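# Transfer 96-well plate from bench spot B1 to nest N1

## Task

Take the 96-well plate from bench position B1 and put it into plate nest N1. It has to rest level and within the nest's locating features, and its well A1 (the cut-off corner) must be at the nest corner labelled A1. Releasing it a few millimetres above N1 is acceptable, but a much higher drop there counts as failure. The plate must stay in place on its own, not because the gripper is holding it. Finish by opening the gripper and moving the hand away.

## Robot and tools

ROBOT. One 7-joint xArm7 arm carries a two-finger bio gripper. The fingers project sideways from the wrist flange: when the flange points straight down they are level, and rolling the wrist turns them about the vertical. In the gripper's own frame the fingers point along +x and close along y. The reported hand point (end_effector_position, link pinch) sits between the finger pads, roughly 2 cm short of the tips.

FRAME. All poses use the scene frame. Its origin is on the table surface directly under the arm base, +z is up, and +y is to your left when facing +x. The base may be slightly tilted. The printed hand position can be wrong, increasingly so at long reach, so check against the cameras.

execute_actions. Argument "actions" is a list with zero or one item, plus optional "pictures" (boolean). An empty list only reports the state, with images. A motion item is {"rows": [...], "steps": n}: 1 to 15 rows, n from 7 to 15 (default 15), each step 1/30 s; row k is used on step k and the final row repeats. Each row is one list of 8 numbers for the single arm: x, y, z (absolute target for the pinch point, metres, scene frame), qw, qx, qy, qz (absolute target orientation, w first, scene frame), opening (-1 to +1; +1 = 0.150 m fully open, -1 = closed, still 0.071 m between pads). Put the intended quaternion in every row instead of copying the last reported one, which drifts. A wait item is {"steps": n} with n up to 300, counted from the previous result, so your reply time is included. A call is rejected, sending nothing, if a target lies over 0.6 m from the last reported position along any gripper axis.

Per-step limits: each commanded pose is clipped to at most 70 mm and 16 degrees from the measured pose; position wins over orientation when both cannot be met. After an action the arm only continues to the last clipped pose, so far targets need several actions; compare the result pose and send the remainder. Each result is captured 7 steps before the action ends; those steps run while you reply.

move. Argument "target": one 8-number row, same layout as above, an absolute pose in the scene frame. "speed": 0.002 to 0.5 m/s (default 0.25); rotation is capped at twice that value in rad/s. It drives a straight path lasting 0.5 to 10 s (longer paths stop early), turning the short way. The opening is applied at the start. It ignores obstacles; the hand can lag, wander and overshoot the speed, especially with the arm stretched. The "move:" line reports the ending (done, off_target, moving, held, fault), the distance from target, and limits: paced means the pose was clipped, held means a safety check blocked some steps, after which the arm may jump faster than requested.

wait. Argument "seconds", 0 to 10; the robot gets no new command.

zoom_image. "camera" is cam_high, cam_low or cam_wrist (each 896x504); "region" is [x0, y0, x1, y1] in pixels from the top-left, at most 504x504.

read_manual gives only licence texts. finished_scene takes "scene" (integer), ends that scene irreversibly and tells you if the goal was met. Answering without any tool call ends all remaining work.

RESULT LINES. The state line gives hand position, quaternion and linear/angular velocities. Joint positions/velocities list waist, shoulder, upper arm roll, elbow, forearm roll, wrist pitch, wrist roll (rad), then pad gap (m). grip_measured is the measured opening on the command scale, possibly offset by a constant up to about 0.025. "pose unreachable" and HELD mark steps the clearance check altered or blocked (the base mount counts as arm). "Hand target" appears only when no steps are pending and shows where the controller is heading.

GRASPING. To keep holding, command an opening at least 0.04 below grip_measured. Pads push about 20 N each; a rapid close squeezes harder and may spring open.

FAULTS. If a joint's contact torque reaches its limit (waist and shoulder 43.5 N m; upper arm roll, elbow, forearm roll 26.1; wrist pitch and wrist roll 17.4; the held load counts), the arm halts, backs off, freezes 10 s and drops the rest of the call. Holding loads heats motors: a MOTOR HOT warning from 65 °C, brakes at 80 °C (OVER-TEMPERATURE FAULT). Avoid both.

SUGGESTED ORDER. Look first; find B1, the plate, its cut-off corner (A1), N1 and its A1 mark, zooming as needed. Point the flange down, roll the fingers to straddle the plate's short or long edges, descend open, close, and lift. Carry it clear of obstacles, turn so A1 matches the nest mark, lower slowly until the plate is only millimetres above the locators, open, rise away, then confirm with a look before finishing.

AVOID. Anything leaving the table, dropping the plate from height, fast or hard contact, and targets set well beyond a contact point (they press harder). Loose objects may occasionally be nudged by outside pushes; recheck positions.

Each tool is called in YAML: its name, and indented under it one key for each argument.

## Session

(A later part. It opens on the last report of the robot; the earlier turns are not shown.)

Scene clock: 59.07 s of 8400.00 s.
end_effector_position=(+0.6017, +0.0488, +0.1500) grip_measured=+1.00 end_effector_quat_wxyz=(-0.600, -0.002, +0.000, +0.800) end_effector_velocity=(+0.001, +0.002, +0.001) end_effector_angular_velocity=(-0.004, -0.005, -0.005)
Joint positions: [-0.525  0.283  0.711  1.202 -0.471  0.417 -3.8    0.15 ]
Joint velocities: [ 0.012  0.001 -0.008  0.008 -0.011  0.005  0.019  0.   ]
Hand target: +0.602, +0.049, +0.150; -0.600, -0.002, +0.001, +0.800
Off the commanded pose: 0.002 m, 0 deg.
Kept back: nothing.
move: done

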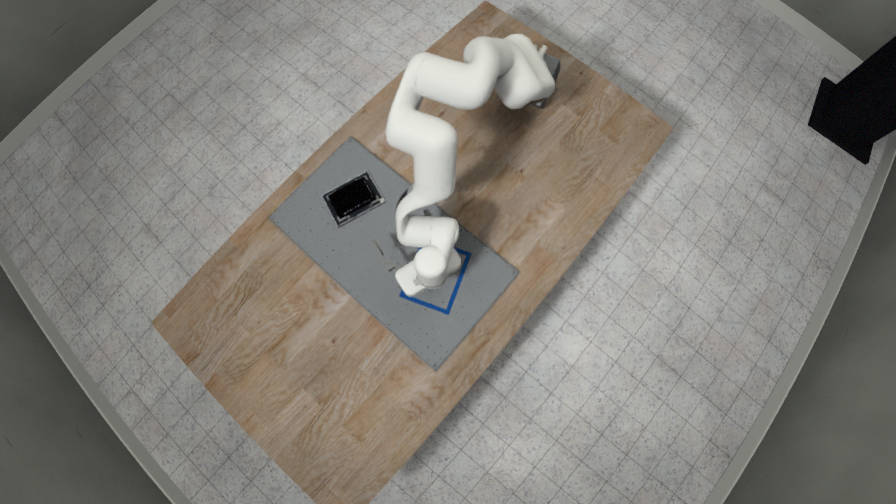

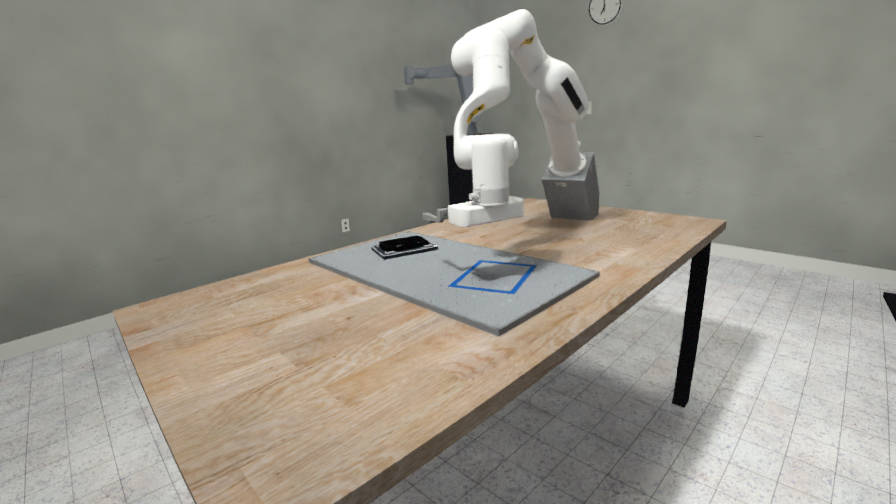

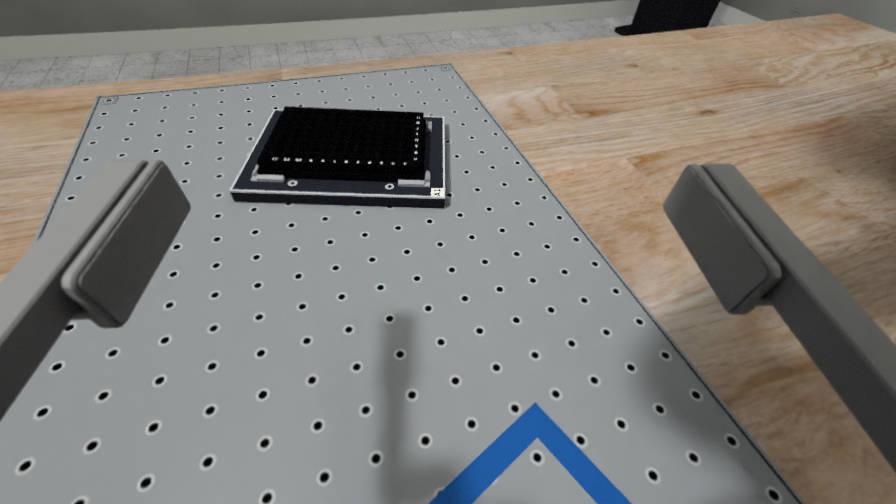

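move:
  target: [0.6277, -0.193, 0.10, 0.9897, 0, 0, -0.1435, 0.0]

move:
  target: [0.6277, -0.193, 0.048, 0.9897, 0, 0, -0.1435, 0.0]
  speed: 0.05

move:
  target: [0.6277, -0.193, 0.048, 0.9897, 0, 0, -0.1435, -0.8]
  speed: 0.03

move:
  target: [0.6277, -0.193, 0.056, 0.9897, 0, 0, -0.1435, -0.8]
  speed: 0.015

move:
  target: [0.6263, -0.1925, 0.056, 0.987, 0, 0, -0.1607, -0.8]
  speed: 0.015

move:
  target: [0.6263, -0.1925, 0.047, 0.987, 0, 0, -0.1607, -0.8]
  speed: 0.01

move:
  target: [0.6263, -0.1925, 0.048, 0.987, 0, 0, -0.1607, 0.0]
  speed: 0.01

move:
  target: [0.6263, -0.1925, 0.12, 0.987, 0, 0, -0.1607, 0.0]
  speed: 0.1

move:
  target: [0.6, 0.05, 0.15, 0.6, 0, 0, -0.8, 1]

zoom_image:
  camera: "cam_wrist"
  region: [220, 95, 460, 215]

zoom_image:
  camera: "cam_high"
  region: [305, 155, 405, 240]

zoom_image:
  camera: "cam_low"
  region: [360, 215, 450, 270]

Scene clock: 64.07 s of 8400.00 s.
end_effector_position=(+0.6261, -0.1917, +0.1001) grip_measured=+0.00 end_effector_quat_wxyz=(+0.990, -0.001, +0.001, -0.143) end_effector_velocity=(-0.001, -0.002, -0.001) end_effector_angular_velocity=(+0.006, +0.011, +0.004)
Joint positions: [-1.559  0.661  0.953  0.849 -1.008  0.071 -5.685  0.111]
Joint velocities: [-0.029  0.017  0.029  0.     0.013  0.03  -0.03   0.   ]
Hand target: +0.626, -0.192, +0.100; +0.990, -0.001, +0.002, -0.143
Off the commanded pose: 0.002 m, 0 deg.
Kept back: nothing.
move: done

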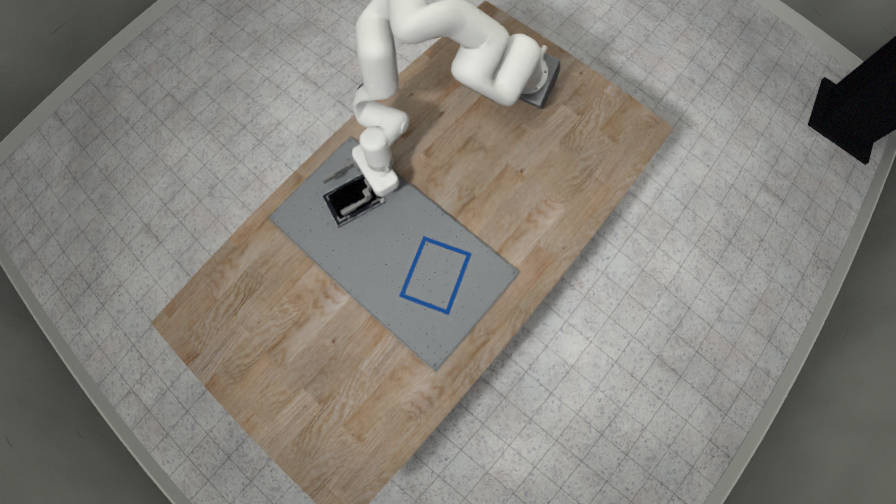

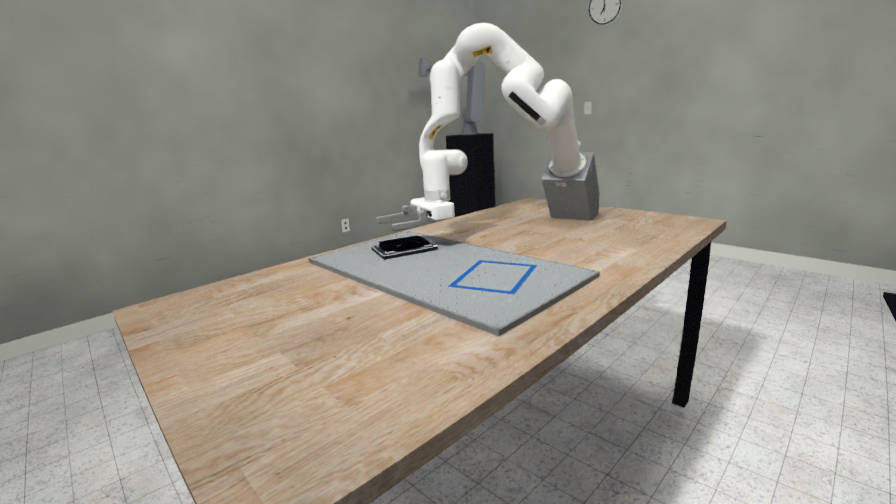

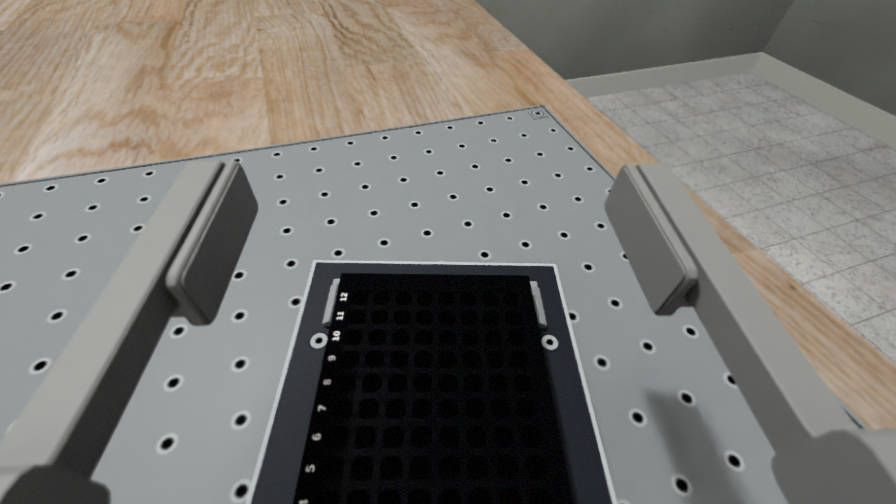

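Scene clock: 65.43 s of 8400.00 s.
end_effector_position=(+0.6280, -0.1931, +0.0486) grip_measured=+0.00 end_effector_quat_wxyz=(+0.990, +0.000, -0.000, -0.143) end_effector_velocity=(-0.000, -0.001, -0.002) end_effector_angular_velocity=(-0.003, -0.003, -0.003)
Joint positions: [-1.28   0.737  0.697  0.987 -1.098 -0.019 -5.567  0.111]
Joint velocities: [ 0.018 -0.    -0.02   0.006 -0.005 -0.011  0.013  0.   ]
Hand target: +0.628, -0.193, +0.048; +0.990, +0.000, -0.000, -0.143
Off the commanded pose: 0.001 m, 0 deg.
Kept back: nothing.
move: done

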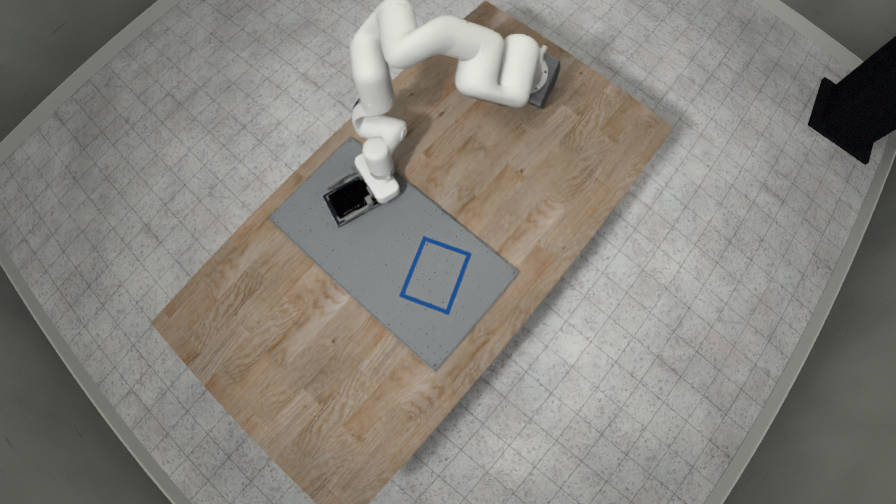

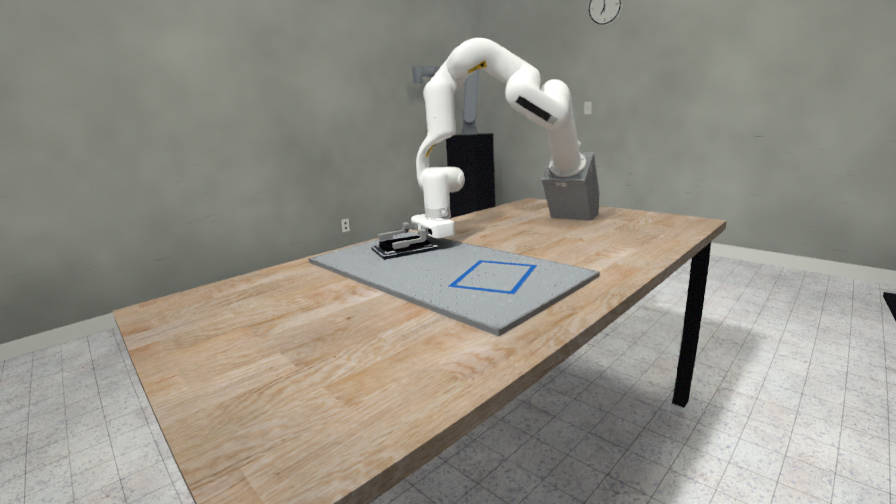

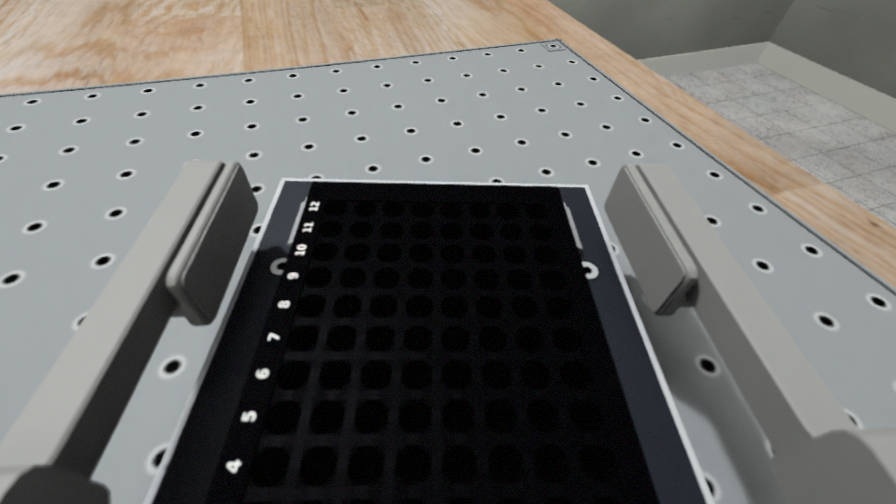

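Scene clock: 66.13 s of 8400.00 s.
end_effector_position=(+0.6280, -0.1929, +0.0483) grip_measured=-0.72 end_effector_quat_wxyz=(+0.990, +0.000, -0.000, -0.143) end_effector_velocity=(+0.001, -0.000, +0.001) end_effector_angular_velocity=(-0.003, -0.000, +0.001)
Joint positions: [-1.275  0.737  0.692  0.988 -1.099 -0.021 -5.564  0.082]
Joint velocities: [ 0.002 -0.003 -0.002  0.     0.     0.     0.     0.   ]
Hand target: +0.628, -0.193, +0.048; +0.990, +0.000, -0.000, -0.143
Off the commanded pose: 0.000 m, 0 deg.
Kept back: nothing.
move: done

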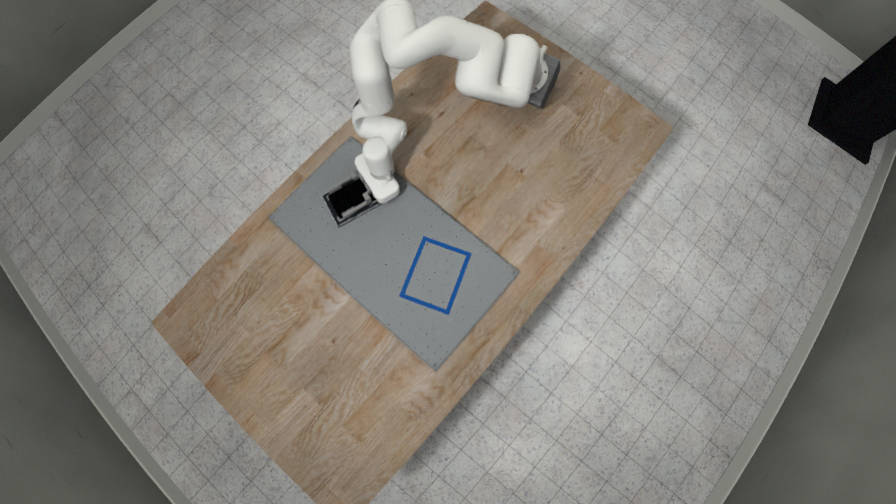

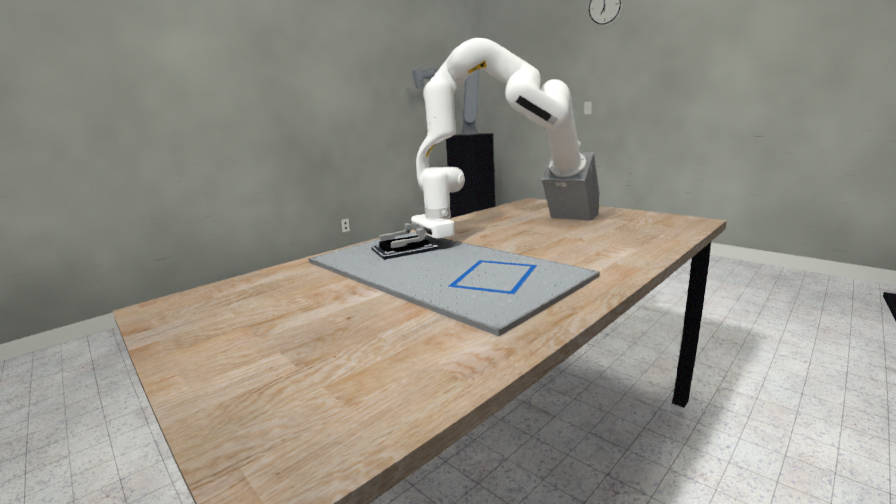

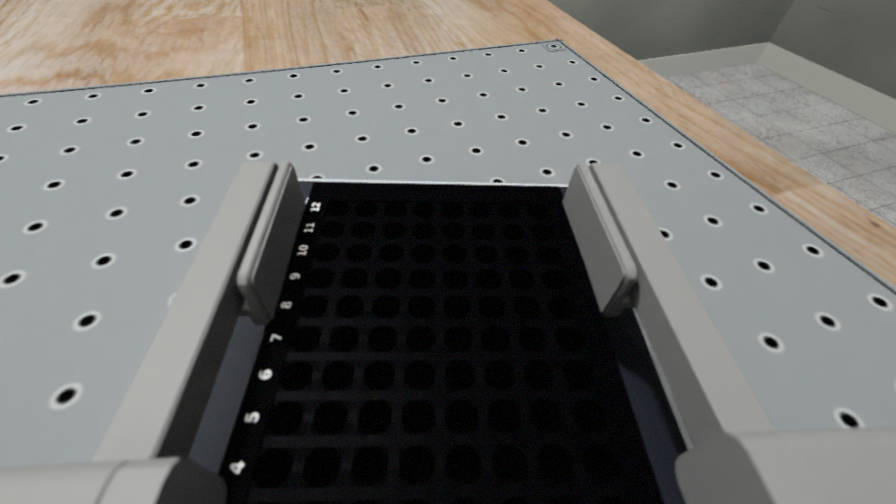

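Scene clock: 66.87 s of 8400.00 s.
end_effector_position=(+0.6276, -0.1931, +0.0558) grip_measured=-0.72 end_effector_quat_wxyz=(+0.990, -0.000, -0.000, -0.144) end_effector_velocity=(+0.000, +0.001, +0.002) end_effector_angular_velocity=(+0.001, +0.001, +0.004)
Joint positions: [-1.314  0.724  0.727  0.967 -1.089 -0.008 -5.58   0.082]
Joint velocities: [-0.011 -0.002  0.012 -0.005  0.003  0.006 -0.007 -0.   ]
Hand target: +0.628, -0.193, +0.056; +0.990, -0.000, +0.000, -0.144
Off the commanded pose: 0.000 m, 0 deg.
Kept back: nothing.
move: done

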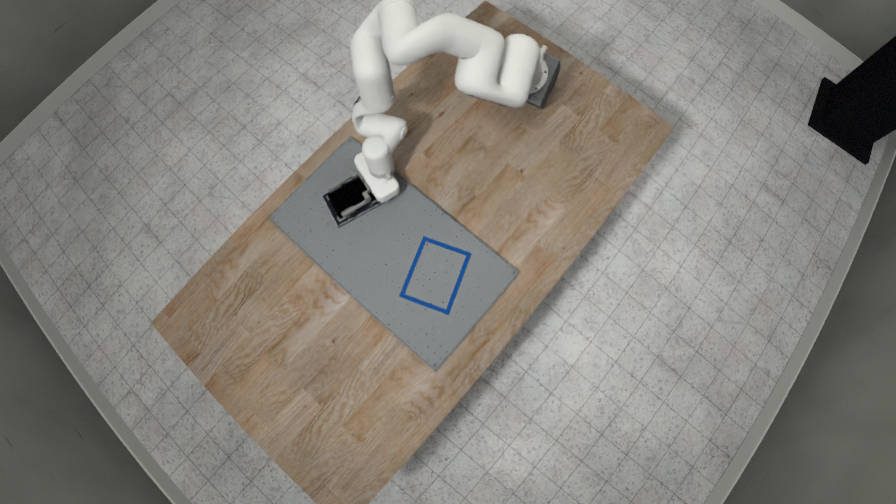

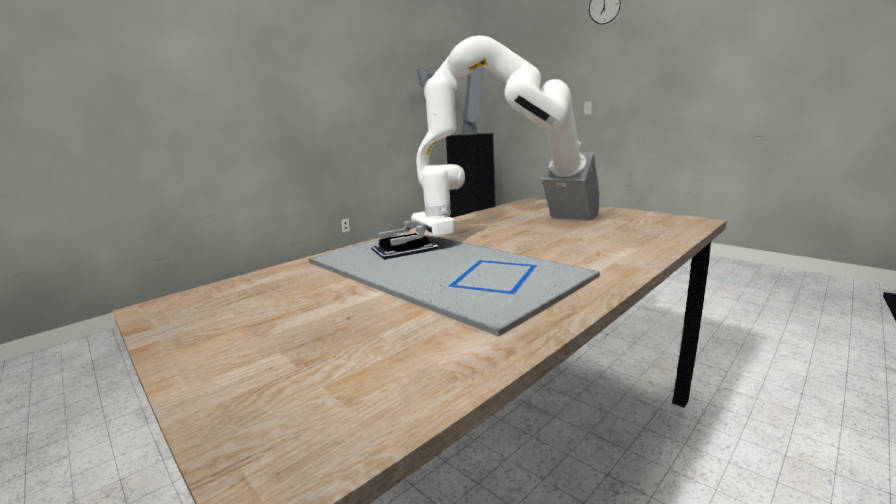

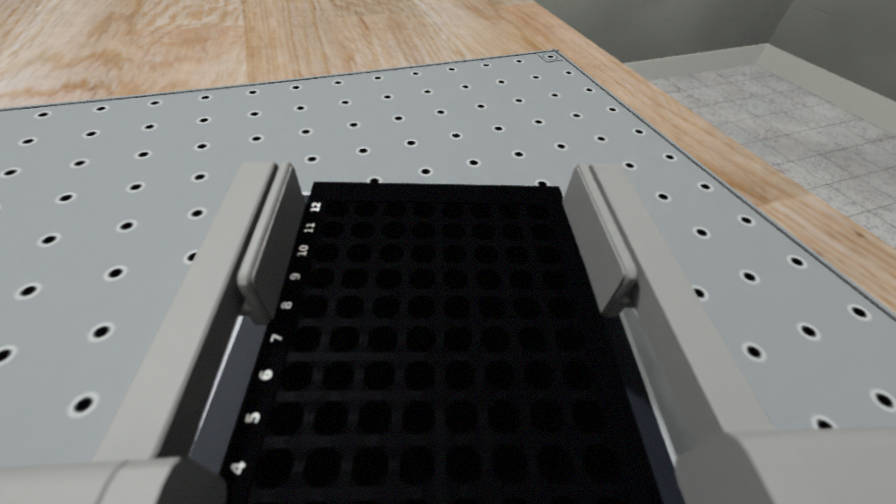

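Scene clock: 68.23 s of 8400.00 s.
end_effector_position=(+0.6264, -0.1925, +0.0560) grip_measured=-0.72 end_effector_quat_wxyz=(+0.987, +0.000, -0.000, -0.161) end_effector_velocity=(-0.000, -0.001, +0.000) end_effector_angular_velocity=(-0.001, -0.001, -0.005)
Joint positions: [-1.291  0.707  0.711  0.958 -1.078 -0.021 -5.537  0.082]
Joint velocities: [ 0.003 -0.002 -0.003 -0.     0.001 -0.002  0.005  0.   ]
Hand target: +0.626, -0.193, +0.056; +0.987, +0.000, -0.000, -0.161
Off the commanded pose: 0.000 m, 0 deg.
Kept back: nothing.
move: done

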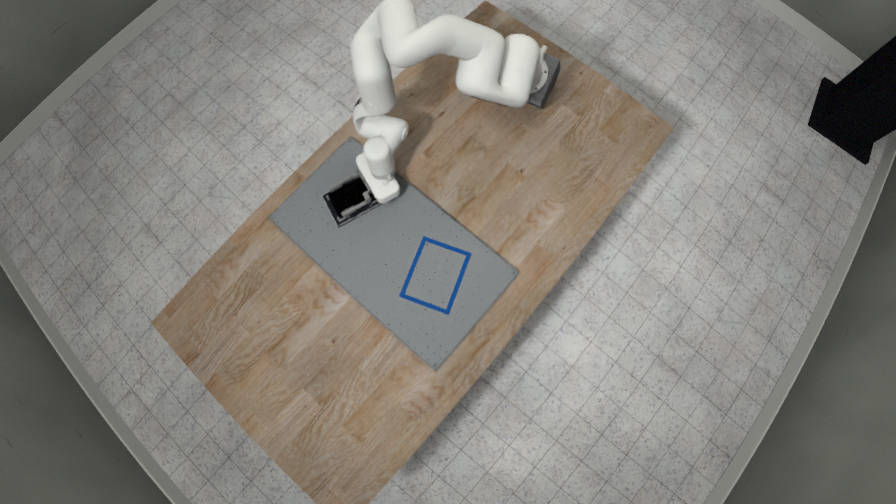

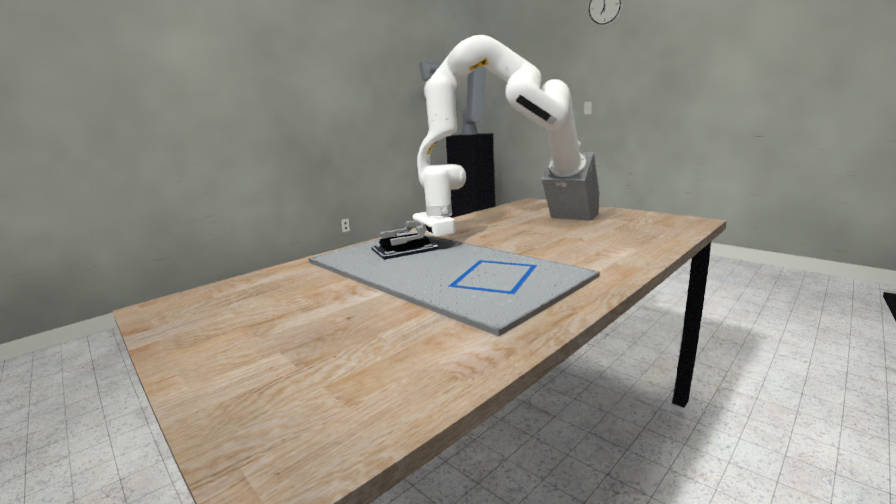

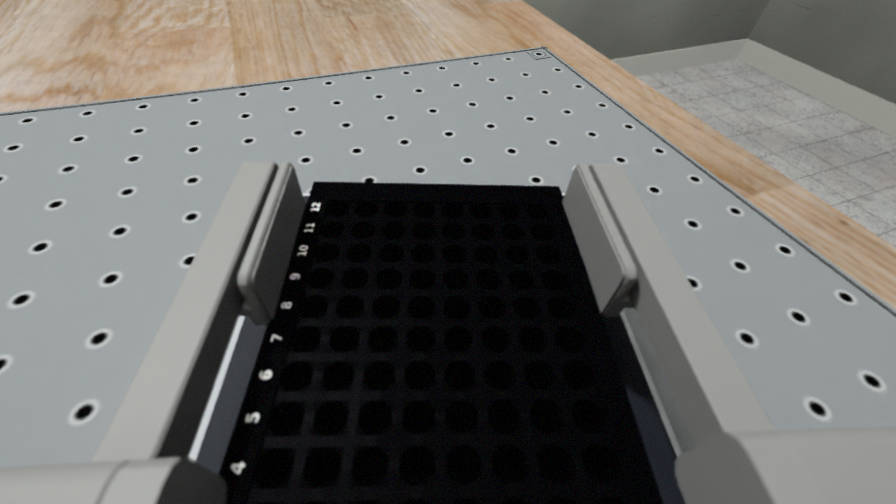

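Scene clock: 69.37 s of 8400.00 s.
end_effector_position=(+0.6274, -0.1928, +0.0483) grip_measured=-0.72 end_effector_quat_wxyz=(+0.987, -0.000, -0.002, -0.160) end_effector_velocity=(-0.001, -0.000, -0.001) end_effector_angular_velocity=(-0.002, +0.002, -0.001)
Joint positions: [-1.245  0.72   0.669  0.982 -1.089 -0.039 -5.519  0.082]
Joint velocities: [ 0.008  0.    -0.009  0.002 -0.001 -0.002  0.004  0.   ]
Hand target: +0.626, -0.193, +0.047; +0.987, +0.000, -0.000, -0.161
Off the commanded pose: 0.002 m, 0 deg.
Kept back: nothing.
move: done

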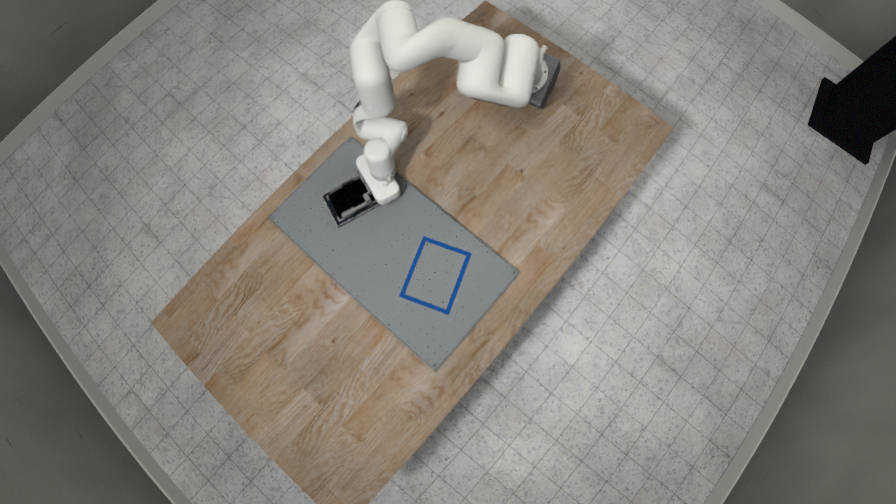

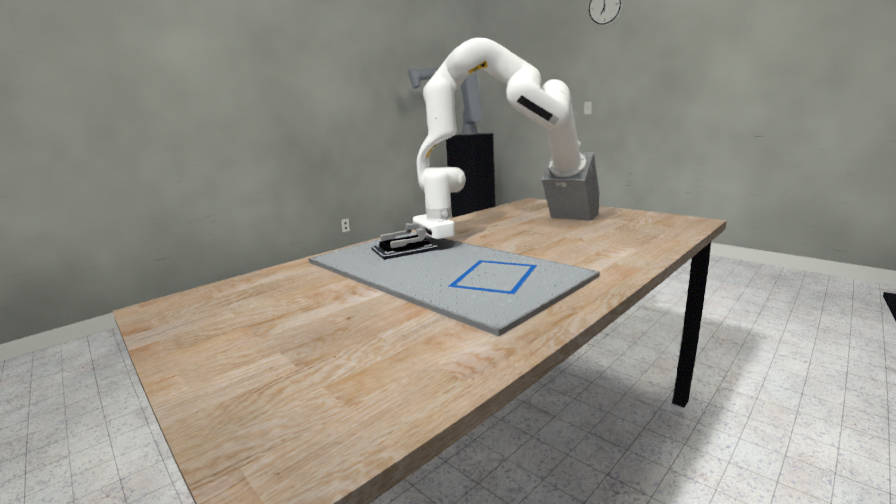

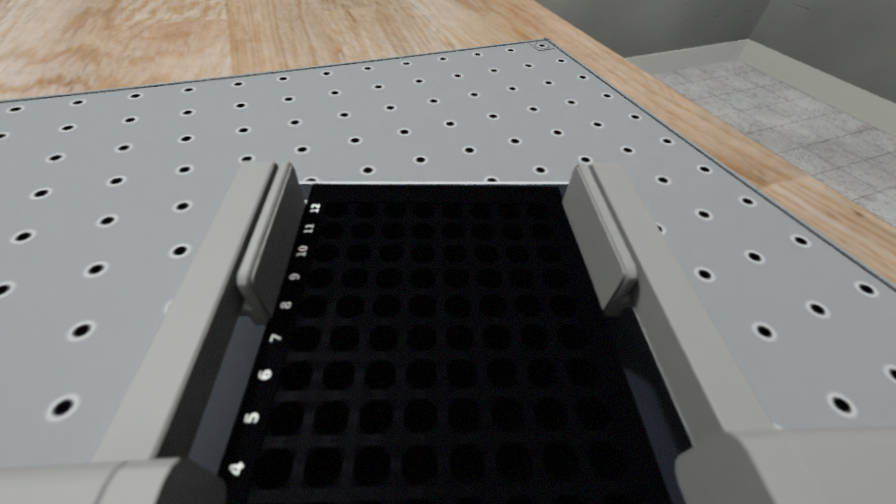

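Scene clock: 70.07 s of 8400.00 s.
end_effector_position=(+0.6263, -0.1925, +0.0480) grip_measured=+0.00 end_effector_quat_wxyz=(+0.987, +0.000, +0.000, -0.161) end_effector_velocity=(+0.000, +0.000, +0.000) end_effector_angular_velocity=(+0.000, -0.000, -0.000)
Joint positions: [-1.248  0.72   0.672  0.979 -1.088 -0.036 -5.52   0.111]
Joint velocities: [ 0.    -0.001  0.001 -0.     0.001  0.     0.001  0.   ]
Hand target: +0.626, -0.193, +0.048; +0.987, +0.000, -0.000, -0.161
Off the commanded pose: 0.000 m, 0 deg.
Kept back: nothing.
move: done

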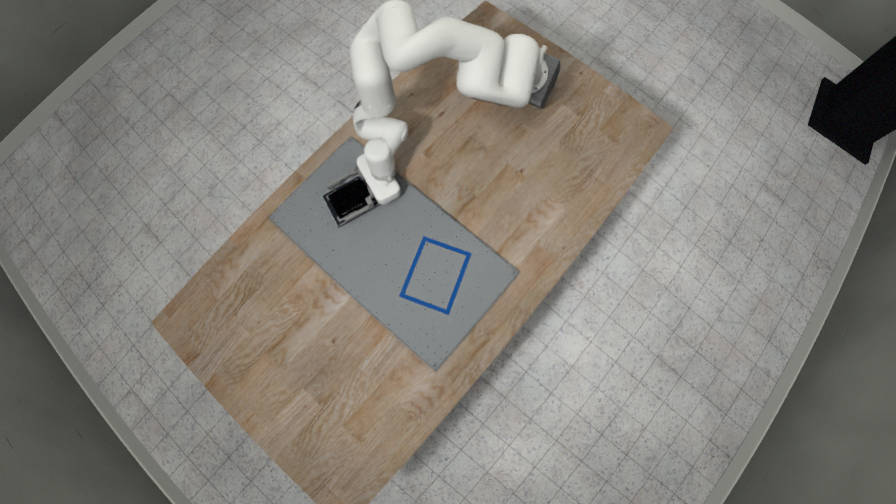

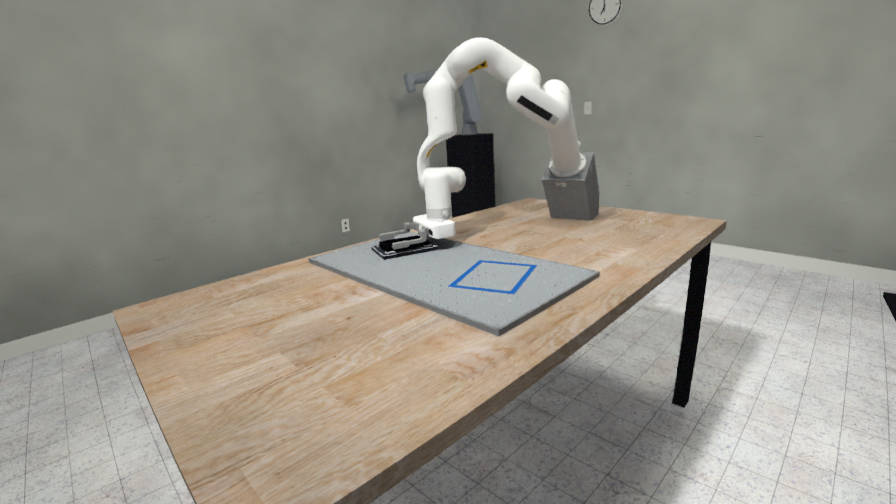

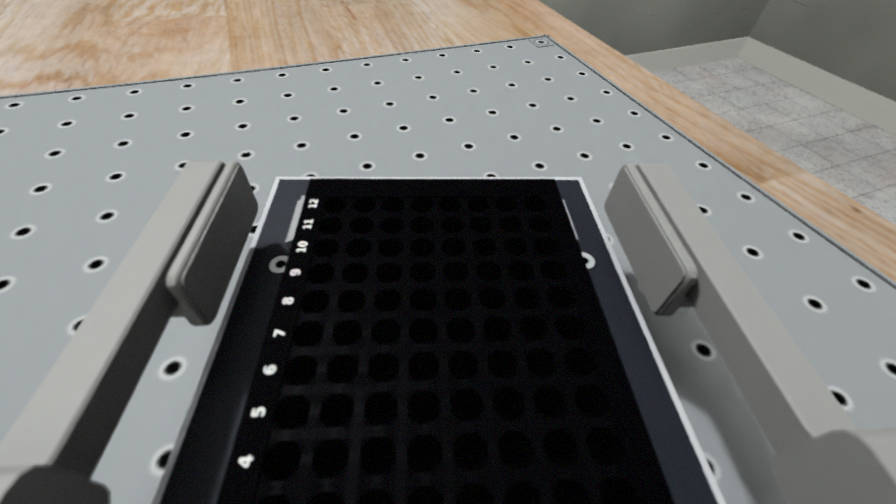

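Scene clock: 71.20 s of 8400.00 s.
end_effector_position=(+0.6259, -0.1924, +0.1193) grip_measured=+0.00 end_effector_quat_wxyz=(+0.987, -0.001, -0.000, -0.161) end_effector_velocity=(+0.000, +0.002, +0.001) end_effector_angular_velocity=(+0.011, +0.012, +0.005)
Joint positions: [-1.66   0.63   1.056  0.802 -0.953  0.097 -5.693  0.11 ]
Joint velocities: [-0.043  0.017  0.049 -0.006  0.018  0.037 -0.031  0.   ]
Hand target: +0.626, -0.192, +0.120; +0.987, -0.000, +0.000, -0.161
Off the commanded pose: 0.001 m, 0 deg.
Kept back: nothing.
move: done

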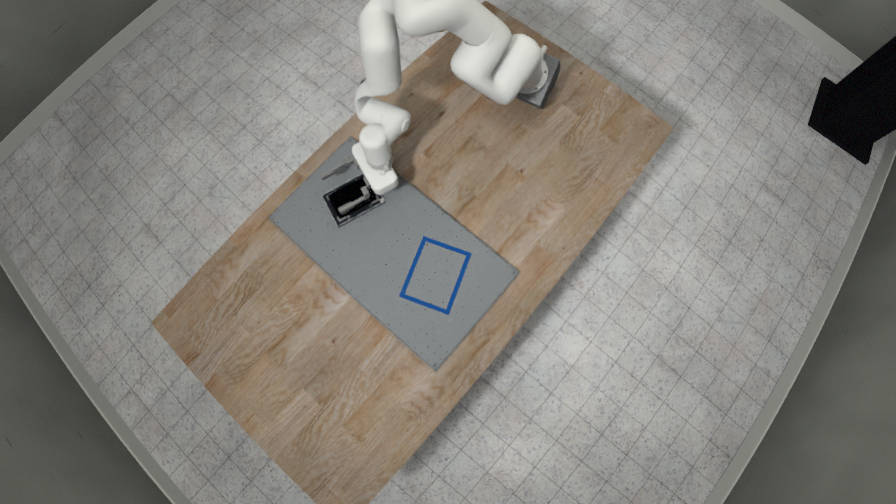

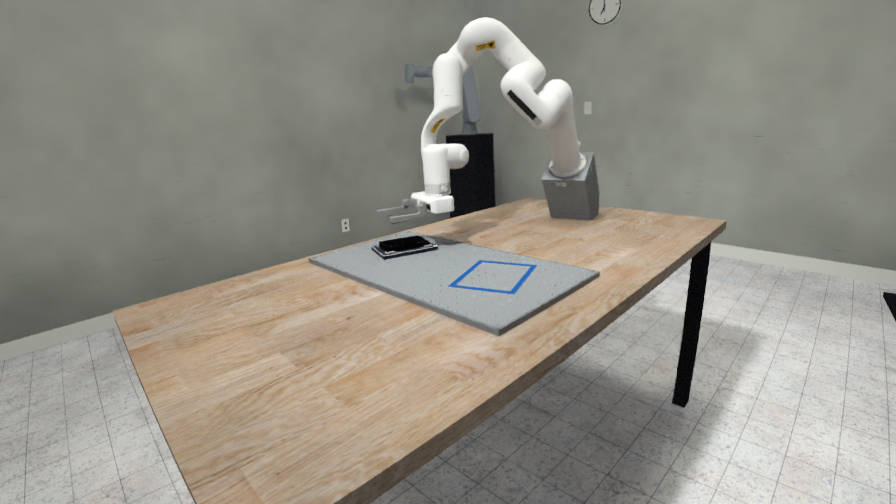

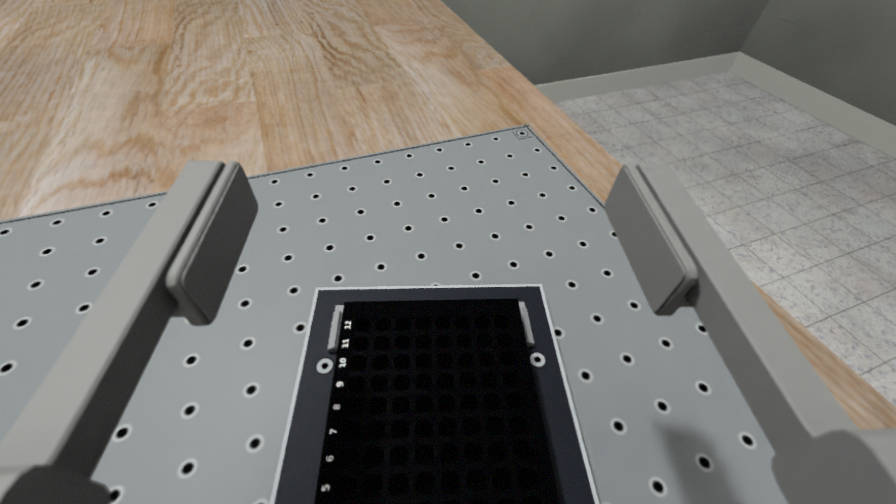

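Scene clock: 74.73 s of 8400.00 s.
end_effector_position=(+0.6017, +0.0488, +0.1500) grip_measured=+1.00 end_effector_quat_wxyz=(-0.600, -0.002, +0.001, +0.800) end_effector_velocity=(+0.000, +0.003, +0.000) end_effector_angular_velocity=(-0.002, -0.002, -0.005)
Joint positions: [-0.578  0.298  0.77   1.206 -0.515  0.427 -3.77   0.15 ]
Joint velocities: [ 0.011  0.003 -0.007  0.008 -0.008  0.004  0.014  0.   ]
Hand target: +0.602, +0.049, +0.150; -0.600, -0.002, +0.001, +0.800
Off the commanded pose: 0.002 m, 0 deg.
Kept back: nothing.
move: done

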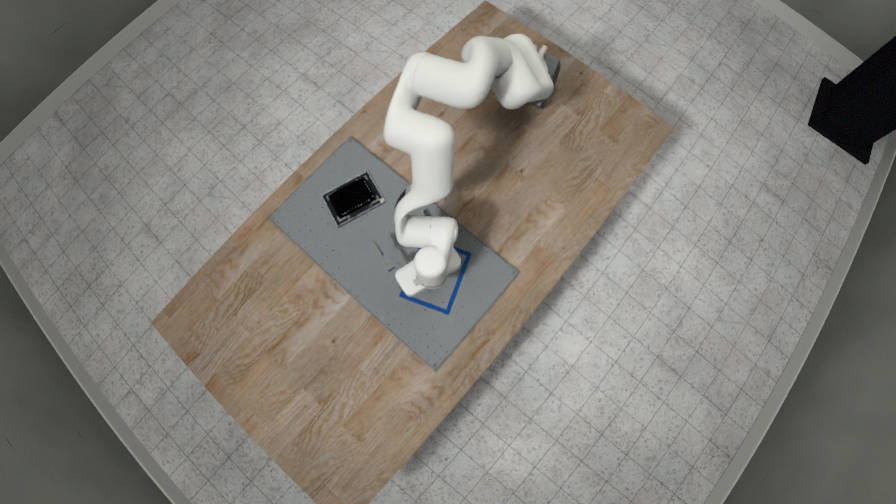

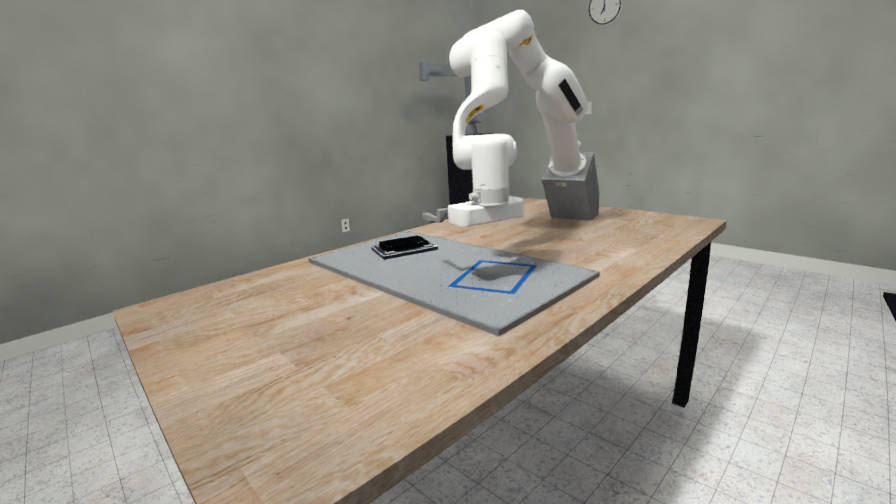

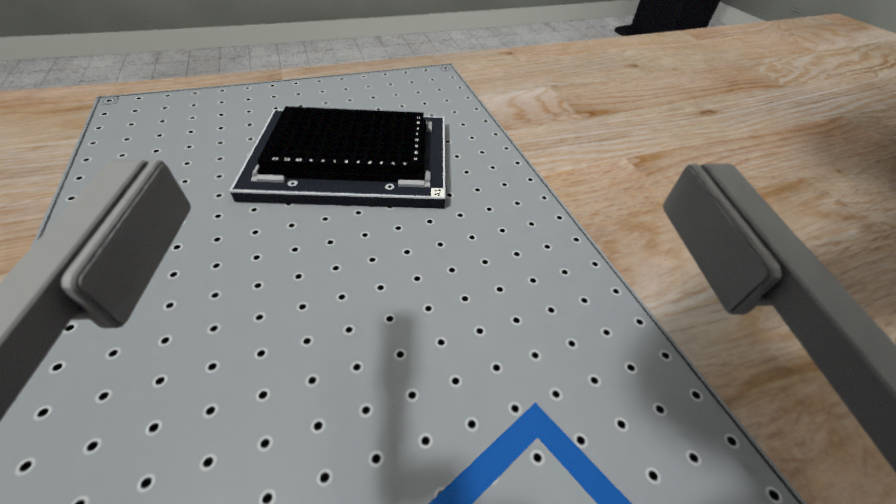

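Region (220, 95, 460, 215) of cam_wrist's 896x504 image, scaled by 2.100, with more detail than that image has.

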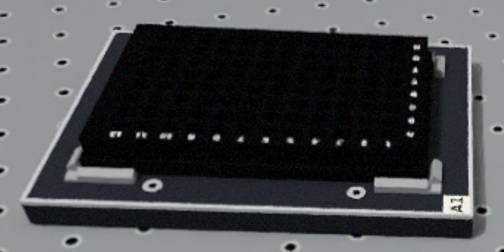

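Region (305, 155, 405, 240) of cam_high's 896x504 image, scaled by 5.040, with more detail than that image has; it fills the top 428 rows of this view, and the rest is white.

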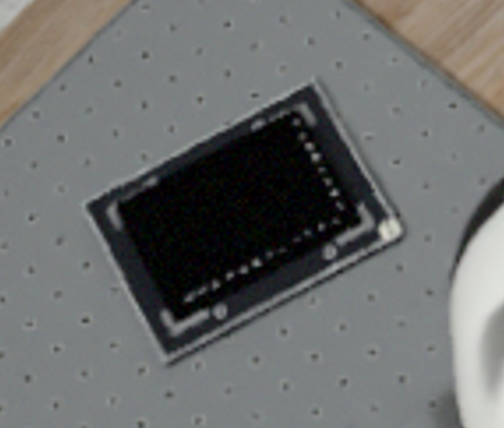

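Region (360, 215, 450, 270) of cam_low's 896x504 image, scaled by 5.600, with more detail than that image has.

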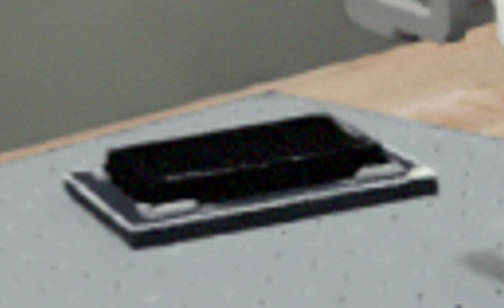

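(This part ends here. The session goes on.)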